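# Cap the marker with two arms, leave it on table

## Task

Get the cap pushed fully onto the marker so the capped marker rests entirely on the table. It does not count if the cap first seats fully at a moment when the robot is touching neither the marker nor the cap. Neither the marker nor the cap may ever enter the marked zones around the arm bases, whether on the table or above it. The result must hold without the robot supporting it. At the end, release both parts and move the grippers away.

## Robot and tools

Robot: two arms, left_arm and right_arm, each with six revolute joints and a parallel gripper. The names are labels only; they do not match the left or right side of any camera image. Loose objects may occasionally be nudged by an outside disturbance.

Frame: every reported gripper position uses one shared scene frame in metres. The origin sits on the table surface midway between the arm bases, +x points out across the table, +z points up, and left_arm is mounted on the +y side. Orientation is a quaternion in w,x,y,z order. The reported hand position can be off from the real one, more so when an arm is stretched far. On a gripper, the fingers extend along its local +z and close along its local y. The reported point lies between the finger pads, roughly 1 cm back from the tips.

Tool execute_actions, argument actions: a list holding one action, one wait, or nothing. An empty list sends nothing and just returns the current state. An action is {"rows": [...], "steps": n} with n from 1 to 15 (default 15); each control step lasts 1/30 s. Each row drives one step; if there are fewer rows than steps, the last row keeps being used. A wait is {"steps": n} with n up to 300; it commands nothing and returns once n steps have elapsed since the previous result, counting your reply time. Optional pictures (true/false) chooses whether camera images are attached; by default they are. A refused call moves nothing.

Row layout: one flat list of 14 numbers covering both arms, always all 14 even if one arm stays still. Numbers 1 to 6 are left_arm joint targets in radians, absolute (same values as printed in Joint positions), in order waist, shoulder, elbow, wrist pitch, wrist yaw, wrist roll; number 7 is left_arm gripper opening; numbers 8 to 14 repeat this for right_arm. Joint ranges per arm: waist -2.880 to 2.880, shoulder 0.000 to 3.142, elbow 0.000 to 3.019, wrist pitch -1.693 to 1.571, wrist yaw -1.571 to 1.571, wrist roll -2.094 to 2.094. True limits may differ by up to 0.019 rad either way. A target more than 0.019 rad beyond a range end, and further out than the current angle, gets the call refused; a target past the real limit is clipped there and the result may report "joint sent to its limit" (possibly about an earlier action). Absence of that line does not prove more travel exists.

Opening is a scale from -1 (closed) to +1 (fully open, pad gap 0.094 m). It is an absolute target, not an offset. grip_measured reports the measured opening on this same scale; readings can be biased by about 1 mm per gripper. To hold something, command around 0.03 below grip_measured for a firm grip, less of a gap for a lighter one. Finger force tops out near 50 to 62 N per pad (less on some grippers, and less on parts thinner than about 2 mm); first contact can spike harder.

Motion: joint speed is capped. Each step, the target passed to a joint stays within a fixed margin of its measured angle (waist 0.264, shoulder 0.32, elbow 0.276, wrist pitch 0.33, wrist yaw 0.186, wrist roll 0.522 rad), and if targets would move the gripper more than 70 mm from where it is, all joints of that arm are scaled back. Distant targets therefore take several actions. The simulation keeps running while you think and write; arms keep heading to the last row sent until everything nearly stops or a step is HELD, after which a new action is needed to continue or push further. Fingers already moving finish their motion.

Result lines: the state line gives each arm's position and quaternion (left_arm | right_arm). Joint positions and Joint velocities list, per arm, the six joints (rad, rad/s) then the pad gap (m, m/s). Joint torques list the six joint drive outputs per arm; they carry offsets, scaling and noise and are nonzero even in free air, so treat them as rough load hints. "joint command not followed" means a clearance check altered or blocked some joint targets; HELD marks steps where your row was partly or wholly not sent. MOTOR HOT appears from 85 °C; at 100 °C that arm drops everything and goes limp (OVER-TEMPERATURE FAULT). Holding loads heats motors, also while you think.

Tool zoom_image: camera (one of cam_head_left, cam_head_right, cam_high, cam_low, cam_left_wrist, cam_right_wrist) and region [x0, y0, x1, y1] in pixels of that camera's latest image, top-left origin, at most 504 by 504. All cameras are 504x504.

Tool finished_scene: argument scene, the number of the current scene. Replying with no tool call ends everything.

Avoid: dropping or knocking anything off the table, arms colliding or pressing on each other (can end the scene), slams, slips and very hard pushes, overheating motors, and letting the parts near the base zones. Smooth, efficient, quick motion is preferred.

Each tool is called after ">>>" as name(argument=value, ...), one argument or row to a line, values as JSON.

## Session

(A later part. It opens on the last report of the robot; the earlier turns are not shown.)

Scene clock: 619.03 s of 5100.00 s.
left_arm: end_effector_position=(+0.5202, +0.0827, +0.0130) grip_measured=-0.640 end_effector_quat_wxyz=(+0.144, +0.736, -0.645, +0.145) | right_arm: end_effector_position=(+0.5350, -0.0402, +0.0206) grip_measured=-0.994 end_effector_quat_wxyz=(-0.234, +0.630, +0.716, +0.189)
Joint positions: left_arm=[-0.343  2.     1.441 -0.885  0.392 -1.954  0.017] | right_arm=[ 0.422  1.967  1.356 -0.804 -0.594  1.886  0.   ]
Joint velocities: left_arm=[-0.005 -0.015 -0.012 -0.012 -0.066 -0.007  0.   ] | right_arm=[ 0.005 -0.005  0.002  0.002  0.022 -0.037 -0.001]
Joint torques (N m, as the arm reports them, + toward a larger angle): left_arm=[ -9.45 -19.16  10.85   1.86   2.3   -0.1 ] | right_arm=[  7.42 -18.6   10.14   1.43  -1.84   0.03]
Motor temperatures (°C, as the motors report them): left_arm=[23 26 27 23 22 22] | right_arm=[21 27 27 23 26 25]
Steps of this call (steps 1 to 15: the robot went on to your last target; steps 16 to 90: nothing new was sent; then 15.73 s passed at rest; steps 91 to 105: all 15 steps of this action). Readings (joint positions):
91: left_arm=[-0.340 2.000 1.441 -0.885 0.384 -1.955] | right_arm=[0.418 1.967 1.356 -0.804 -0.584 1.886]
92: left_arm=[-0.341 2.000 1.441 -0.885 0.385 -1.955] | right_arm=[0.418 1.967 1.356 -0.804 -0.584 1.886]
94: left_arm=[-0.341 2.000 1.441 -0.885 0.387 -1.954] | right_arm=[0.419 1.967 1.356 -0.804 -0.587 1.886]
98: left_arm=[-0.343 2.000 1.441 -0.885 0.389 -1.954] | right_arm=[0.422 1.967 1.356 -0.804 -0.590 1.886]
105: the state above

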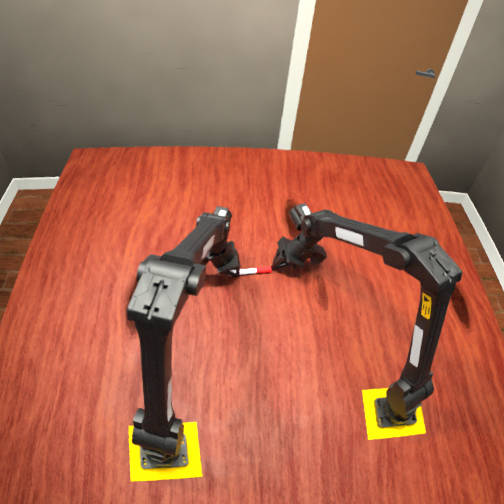

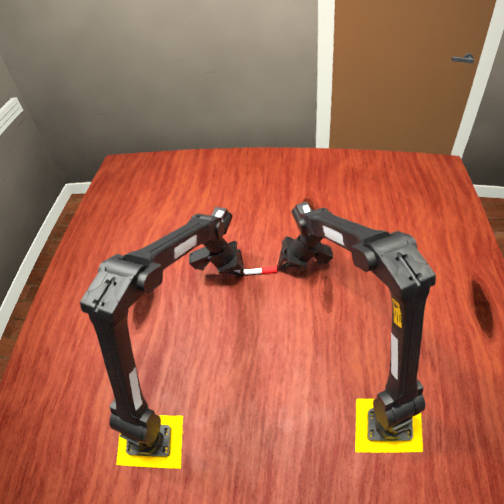

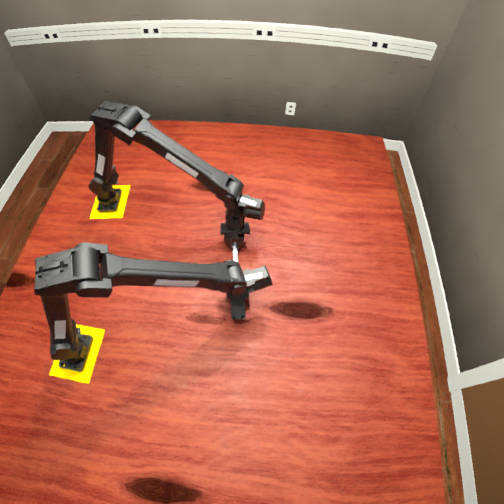

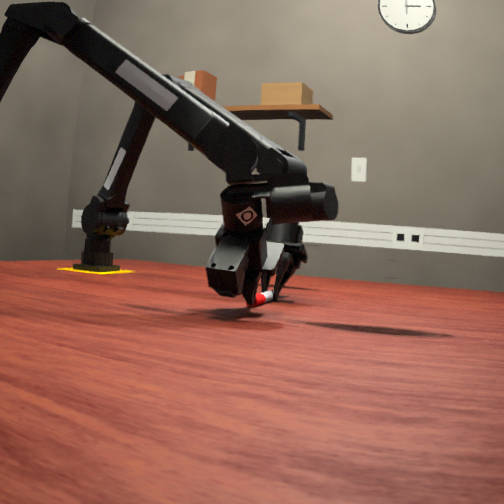

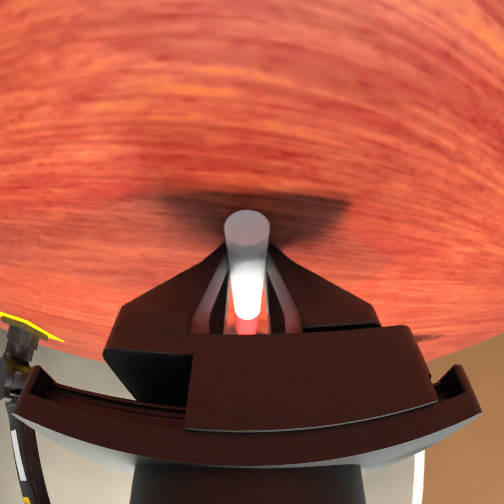

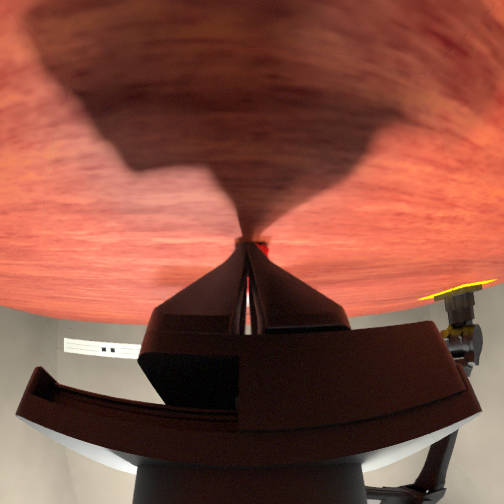

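Moved then stalled; likely seated. Relax, back off and open the right to inspect.

>>> execute_actions(
  actions=[
    {"rows":[[-0.43,1.99,1.46,-0.85,0.432,-1.96,-0.69,0.505,1.99,1.37,-0.78,-0.632,1.88,-1],[-0.415,1.99,1.46,-0.855,0.424,-1.96,-0.69,0.49,1.985,1.37,-0.785,-0.624,1.88,-1],[-0.4,1.99,1.455,-0.86,0.416,-1.96,-0.69,0.475,1.98,1.37,-0.79,-0.616,1.88,-1],[-0.385,1.99,1.455,-0.865,0.408,-1.96,-0.69,0.46,1.98,1.37,-0.79,-0.608,1.88,-1],[-0.37,1.99,1.45,-0.87,0.4,-1.96,-0.69,0.445,1.98,1.37,-0.79,-0.6,1.88,-1],[-0.355,1.99,1.45,-0.875,0.392,-1.96,-0.69,0.43,1.98,1.37,-0.79,-0.595,1.88,-1],[-0.343,1.99,1.45,-0.875,0.388,-1.96,-0.69,0.418,1.98,1.37,-0.79,-0.59,1.88,-1],[-0.343,1.99,1.45,-0.875,0.388,-1.96,-0.69,0.41,1.98,1.37,-0.79,-0.59,1.88,-1],[-0.343,1.99,1.45,-0.875,0.388,-1.96,-0.69,0.4,1.98,1.37,-0.79,-0.59,1.88,-1],[-0.343,1.99,1.45,-0.875,0.388,-1.96,-0.69,0.4,1.98,1.37,-0.79,-0.59,1.88,-1],[-0.343,1.99,1.45,-0.875,0.388,-1.96,-0.69,0.4,1.98,1.37,-0.79,-0.59,1.88,-0.2]]},
  ],
  pictures=false,
)

>>> execute_actions(
  actions=[
    {"steps":6},
  ],
)

>>> zoom_image(
  camera="cam_right_wrist",
  region=[200,240,310,340],
)

Scene clock: 643.83 s of 5100.00 s.
left_arm: end_effector_position=(+0.5205, +0.0838, +0.0125) grip_measured=-0.640 end_effector_quat_wxyz=(+0.141, +0.737, -0.645, +0.143) | right_arm: end_effector_position=(+0.5403, -0.0489, +0.0200) grip_measured=-0.208 end_effector_quat_wxyz=(-0.230, +0.636, +0.711, +0.190)
Joint positions: left_arm=[-0.343  2.     1.441 -0.885  0.385 -1.954  0.017] | right_arm=[ 0.406  1.967  1.356 -0.804 -0.587  1.886  0.037]
Joint velocities: left_arm=[-0.015 -0.005 -0.007 -0.012  0.007 -0.095 -0.   ] | right_arm=[-0.024 -0.005 -0.022  0.007  0.022  0.051  0.01 ]
Joint torques (N m, as the arm reports them, + toward a larger angle): left_arm=[ -0.3  -19.16   9.49   0.6    0.36  -0.1 ] | right_arm=[  0.63 -19.65  10.21   0.84  -0.3    0.02]
Motor temperatures (°C, as the motors report them): left_arm=[23 26 28 23 25 22] | right_arm=[22 27 28 23 30 25]
Steps of this call (steps 1 to 15: the robot went on to your last target; steps 16 to 90: nothing new was sent; then 21.30 s passed at rest; steps 91 to 105: all 15 steps of this action). Readings (joint positions):
91: left_arm=[-0.343 2.000 1.441 -0.885 0.391 -1.954] | right_arm=[0.422 1.967 1.356 -0.804 -0.592 1.886]
92: left_arm=[-0.343 2.000 1.441 -0.885 0.389 -1.954] | right_arm=[0.422 1.967 1.356 -0.804 -0.590 1.886]
94: left_arm=[-0.343 2.000 1.441 -0.885 0.385 -1.954] | right_arm=[0.421 1.967 1.356 -0.804 -0.586 1.886]
98: left_arm=[-0.343 2.000 1.441 -0.885 0.382 -1.954] | right_arm=[0.416 1.967 1.356 -0.804 -0.584 1.886]
105: the state above

Scene clock: 644.03 s of 5100.00 s.
left_arm: end_effector_position=(+0.5205, +0.0838, +0.0125) grip_measured=-0.640 end_effector_quat_wxyz=(+0.141, +0.737, -0.645, +0.143) | right_arm: end_effector_position=(+0.5405, -0.0493, +0.0200) grip_measured=-0.202 end_effector_quat_wxyz=(-0.230, +0.637, +0.711, +0.190)
Joint positions: left_arm=[-0.343  2.     1.441 -0.885  0.385 -1.954  0.017] | right_arm=[ 0.405  1.967  1.356 -0.804 -0.587  1.886  0.037]
Joint velocities: left_arm=[-0.015 -0.024 -0.002  0.022 -0.066 -0.007  0.   ] | right_arm=[ 0.015 -0.005 -0.007 -0.027 -0.037 -0.037 -0.001]
Joint torques (N m, as the arm reports them, + toward a larger angle): left_arm=[ -0.26 -18.95   9.5    0.59   0.36  -0.1 ] | right_arm=[  0.43 -19.75  10.44   0.96  -0.28  -0.02]
Motor temperatures (°C, as the motors report them): left_arm=[23 26 28 23 25 22] | right_arm=[22 27 28 23 30 25]
Steps of this call (steps 1 to 6: the robot went on to your last target). Readings (joint positions):
1: left_arm=[-0.343 2.000 1.441 -0.885 0.385 -1.954] | right_arm=[0.405 1.967 1.356 -0.804 -0.587 1.886]
2: left_arm=[-0.343 2.000 1.441 -0.885 0.385 -1.954] | right_arm=[0.405 1.967 1.356 -0.804 -0.587 1.886]
4: left_arm=[-0.343 2.000 1.441 -0.885 0.385 -1.954] | right_arm=[0.405 1.967 1.356 -0.804 -0.587 1.886]
6: the state above

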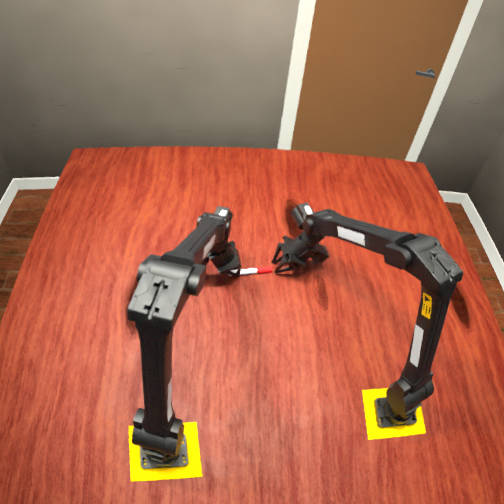

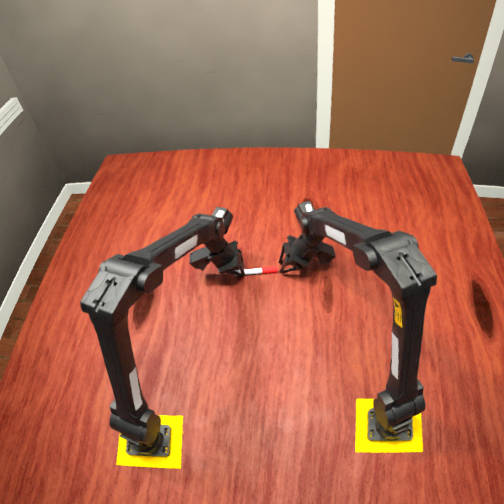

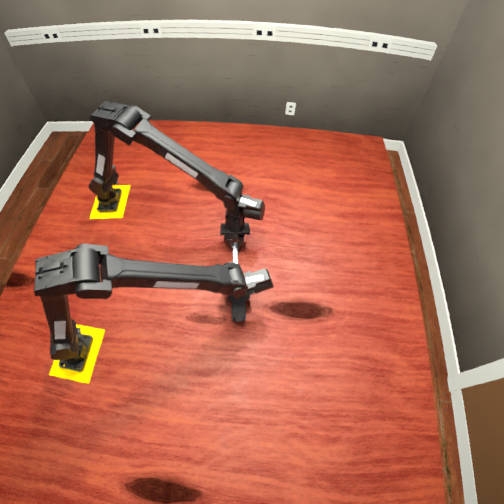

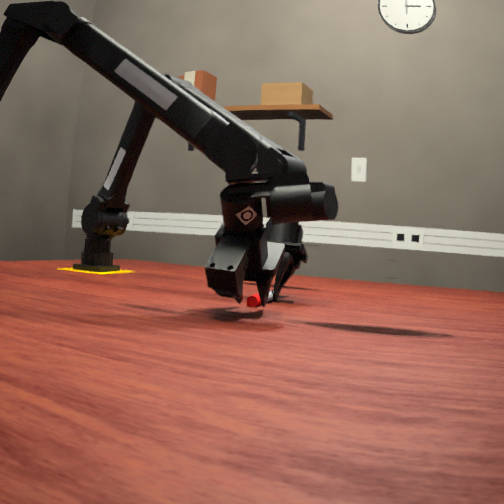

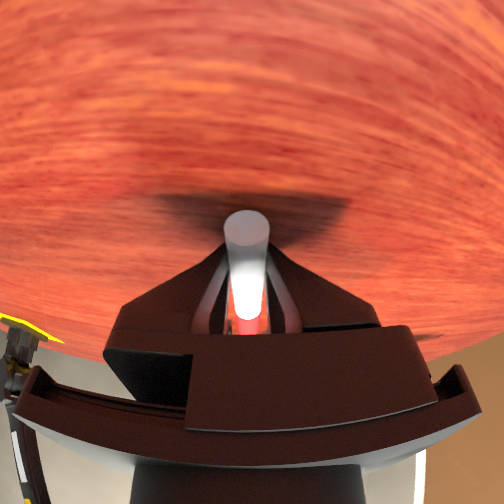

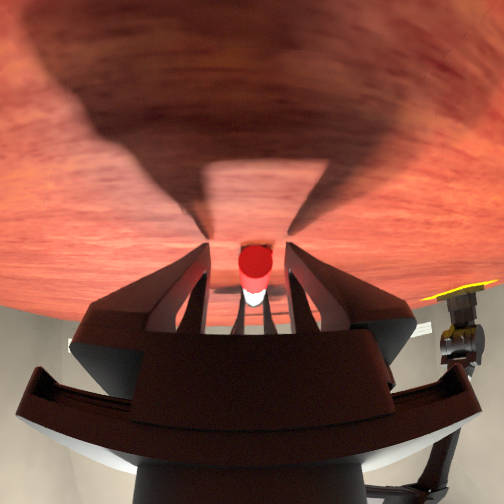

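Region (200, 240, 310, 340) of cam_right_wrist's 504x504 image, scaled by 4.582, with more detail than that image has; it fills the top 458 rows of this view, and the rest is white.

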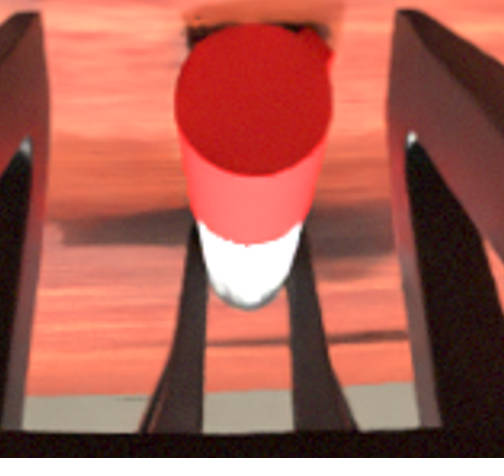

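No gap visible. Release and lift, then recheck from higher.

>>> execute_actions(
  actions=[
    {"rows":[[-0.343,1.99,1.45,-0.875,0.388,-1.96,-0.55,0.4,1.95,1.37,-0.79,-0.59,1.88,0],[-0.343,1.99,1.45,-0.875,0.388,-1.96,-0.3,0.4,1.93,1.37,-0.8,-0.58,1.88,0.3],[-0.343,1.98,1.45,-0.875,0.388,-1.96,0,0.4,1.91,1.37,-0.82,-0.57,1.88,0.6],[-0.343,1.96,1.45,-0.89,0.388,-1.96,0.3,0.4,1.89,1.37,-0.84,-0.56,1.88,1],[-0.34,1.94,1.45,-0.91,0.388,-1.96,0.4,0.4,1.87,1.37,-0.86,-0.55,1.88,1],[-0.33,1.92,1.45,-0.93,0.388,-1.96,0.4,0.4,1.85,1.37,-0.88,-0.54,1.88,1],[-0.32,1.9,1.45,-0.95,0.388,-1.96,0.4,0.4,1.83,1.37,-0.9,-0.53,1.88,1],[-0.31,1.88,1.45,-0.97,0.388,-1.96,0.4,0.4,1.81,1.37,-0.92,-0.52,1.88,1],[-0.3,1.86,1.45,-0.99,0.388,-1.96,0.4,0.4,1.8,1.37,-0.92,-0.51,1.88,1],[-0.29,1.84,1.45,-1.0,0.388,-1.96,0.4,0.4,1.79,1.37,-0.92,-0.5,1.88,1],[-0.28,1.82,1.45,-1.0,0.388,-1.96,0.4,0.4,1.79,1.37,-0.92,-0.5,1.88,1],[-0.27,1.81,1.45,-1.0,0.388,-1.96,0.4,0.4,1.79,1.37,-0.92,-0.5,1.88,1]]},
  ],
  pictures=false,
)

>>> execute_actions(
  actions=[
    {"steps":12},
  ],
)

>>> zoom_image(
  camera="cam_right_wrist",
  region=[180,110,330,260],
)

Scene clock: 668.80 s of 5100.00 s.
left_arm: end_effector_position=(+0.5200, +0.1146, +0.1126) grip_measured=+0.397 end_effector_quat_wxyz=(+0.117, +0.745, -0.630, +0.183) | right_arm: end_effector_position=(+0.5378, -0.0636, +0.1158) grip_measured=+1.000 end_effector_quat_wxyz=(-0.172, +0.635, +0.722, +0.215)
Joint positions: left_arm=[-0.291  1.817  1.441 -0.982  0.386 -1.954  0.066] | right_arm=[ 0.405  1.772  1.356 -0.903 -0.504  1.886  0.094]
Joint velocities: left_arm=[ 0.269 -0.562 -0.012 -0.012  0.007  0.037  0.   ] | right_arm=[-0.005 -0.239  0.007  0.007  0.081 -0.037  0.   ]
Joint torques (N m, as the arm reports them, + toward a larger angle): left_arm=[  0.33 -14.16  10.41  -0.37   0.29  -0.09] | right_arm=[  1.3  -16.06  11.73  -0.17  -0.08  -0.03]
Motor temperatures (°C, as the motors report them): left_arm=[23 26 27 23 23 22] | right_arm=[21 28 28 23 27 25]
Steps of this call (steps 1 to 15: the robot went on to your last target; steps 16 to 90: nothing new was sent; then 21.27 s passed at rest; steps 91 to 105: all 15 steps of this action). Readings (joint positions):
91: left_arm=[-0.343 2.000 1.441 -0.885 0.385 -1.954] | right_arm=[0.405 1.967 1.356 -0.804 -0.587 1.886]
92: left_arm=[-0.343 2.000 1.441 -0.885 0.385 -1.954] | right_arm=[0.405 1.966 1.356 -0.804 -0.585 1.886]
94: left_arm=[-0.343 1.999 1.441 -0.885 0.385 -1.954] | right_arm=[0.405 1.959 1.356 -0.809 -0.569 1.886]
98: left_arm=[-0.341 1.970 1.441 -0.923 0.386 -1.954] | right_arm=[0.405 1.904 1.356 -0.871 -0.529 1.886]
105: the state above

Scene clock: 669.20 s of 5100.00 s.
left_arm: end_effector_position=(+0.5233, +0.1278, +0.1166) grip_measured=+0.397 end_effector_quat_wxyz=(+0.113, +0.752, -0.622, +0.187) | right_arm: end_effector_position=(+0.5374, -0.0640, +0.1175) grip_measured=+1.000 end_effector_quat_wxyz=(-0.171, +0.635, +0.722, +0.215)
Joint positions: left_arm=[-0.268  1.81   1.441 -0.984  0.387 -1.954  0.066] | right_arm=[ 0.405  1.769  1.356 -0.905 -0.502  1.886  0.094]
Joint velocities: left_arm=[-0.015  0.063 -0.007 -0.002 -0.081 -0.051  0.001] | right_arm=[ 0.005  0.005  0.007 -0.012  0.037  0.022  0.   ]
Joint torques (N m, as the arm reports them, + toward a larger angle): left_arm=[ -0.31 -16.96  10.45  -0.35   0.29  -0.09] | right_arm=[  0.46 -16.65  11.65  -0.16  -0.06   0.04]
Motor temperatures (°C, as the motors report them): left_arm=[23 26 27 23 23 22] | right_arm=[21 28 28 23 27 25]
Steps of this call (steps 1 to 12: the robot went on to your last target). Readings (joint positions):
1: left_arm=[-0.282 1.801 1.441 -0.982 0.386 -1.954] | right_arm=[0.405 1.767 1.356 -0.903 -0.504 1.886]
2: left_arm=[-0.276 1.789 1.441 -0.982 0.386 -1.954] | right_arm=[0.405 1.766 1.356 -0.903 -0.504 1.886]
4: left_arm=[-0.268 1.781 1.441 -0.983 0.386 -1.954] | right_arm=[0.405 1.768 1.356 -0.905 -0.502 1.886]
8: left_arm=[-0.268 1.794 1.441 -0.984 0.387 -1.954] | right_arm=[0.405 1.769 1.356 -0.905 -0.502 1.886]
12: the state above

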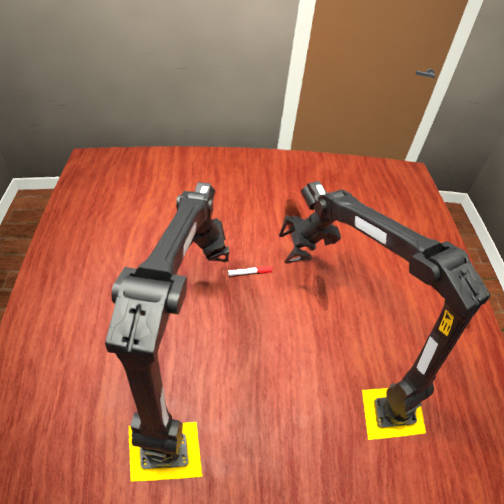

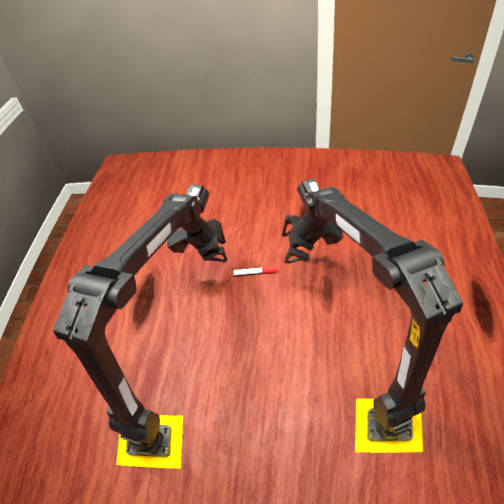

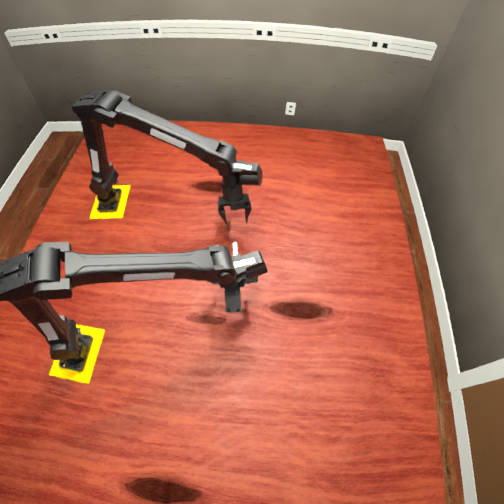

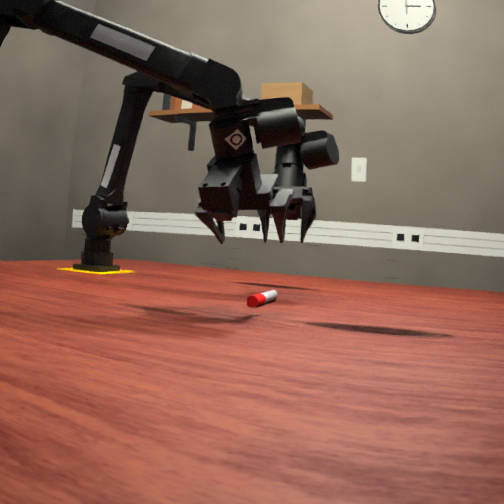

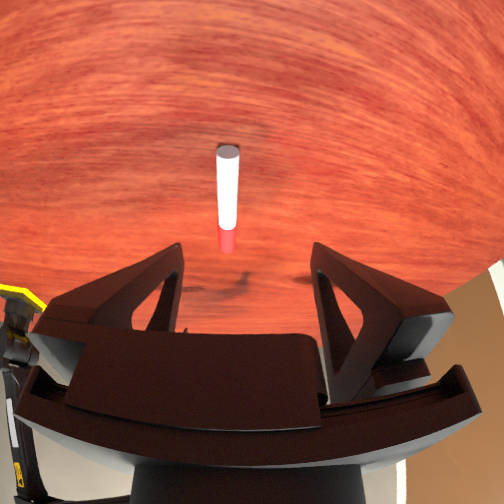

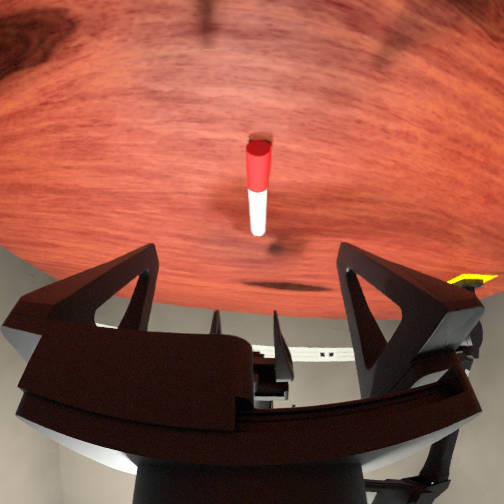

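Region (180, 110, 330, 260) of cam_right_wrist's 504x504 image, scaled by 3.360, with more detail than that image has.

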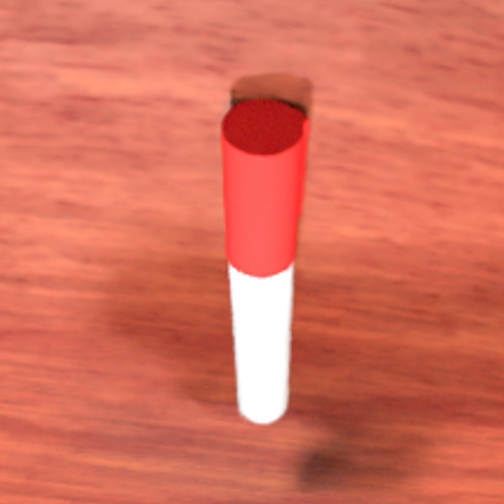

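>>> finished_scene(
  scene=1,
)

The scene is finished: the task was done.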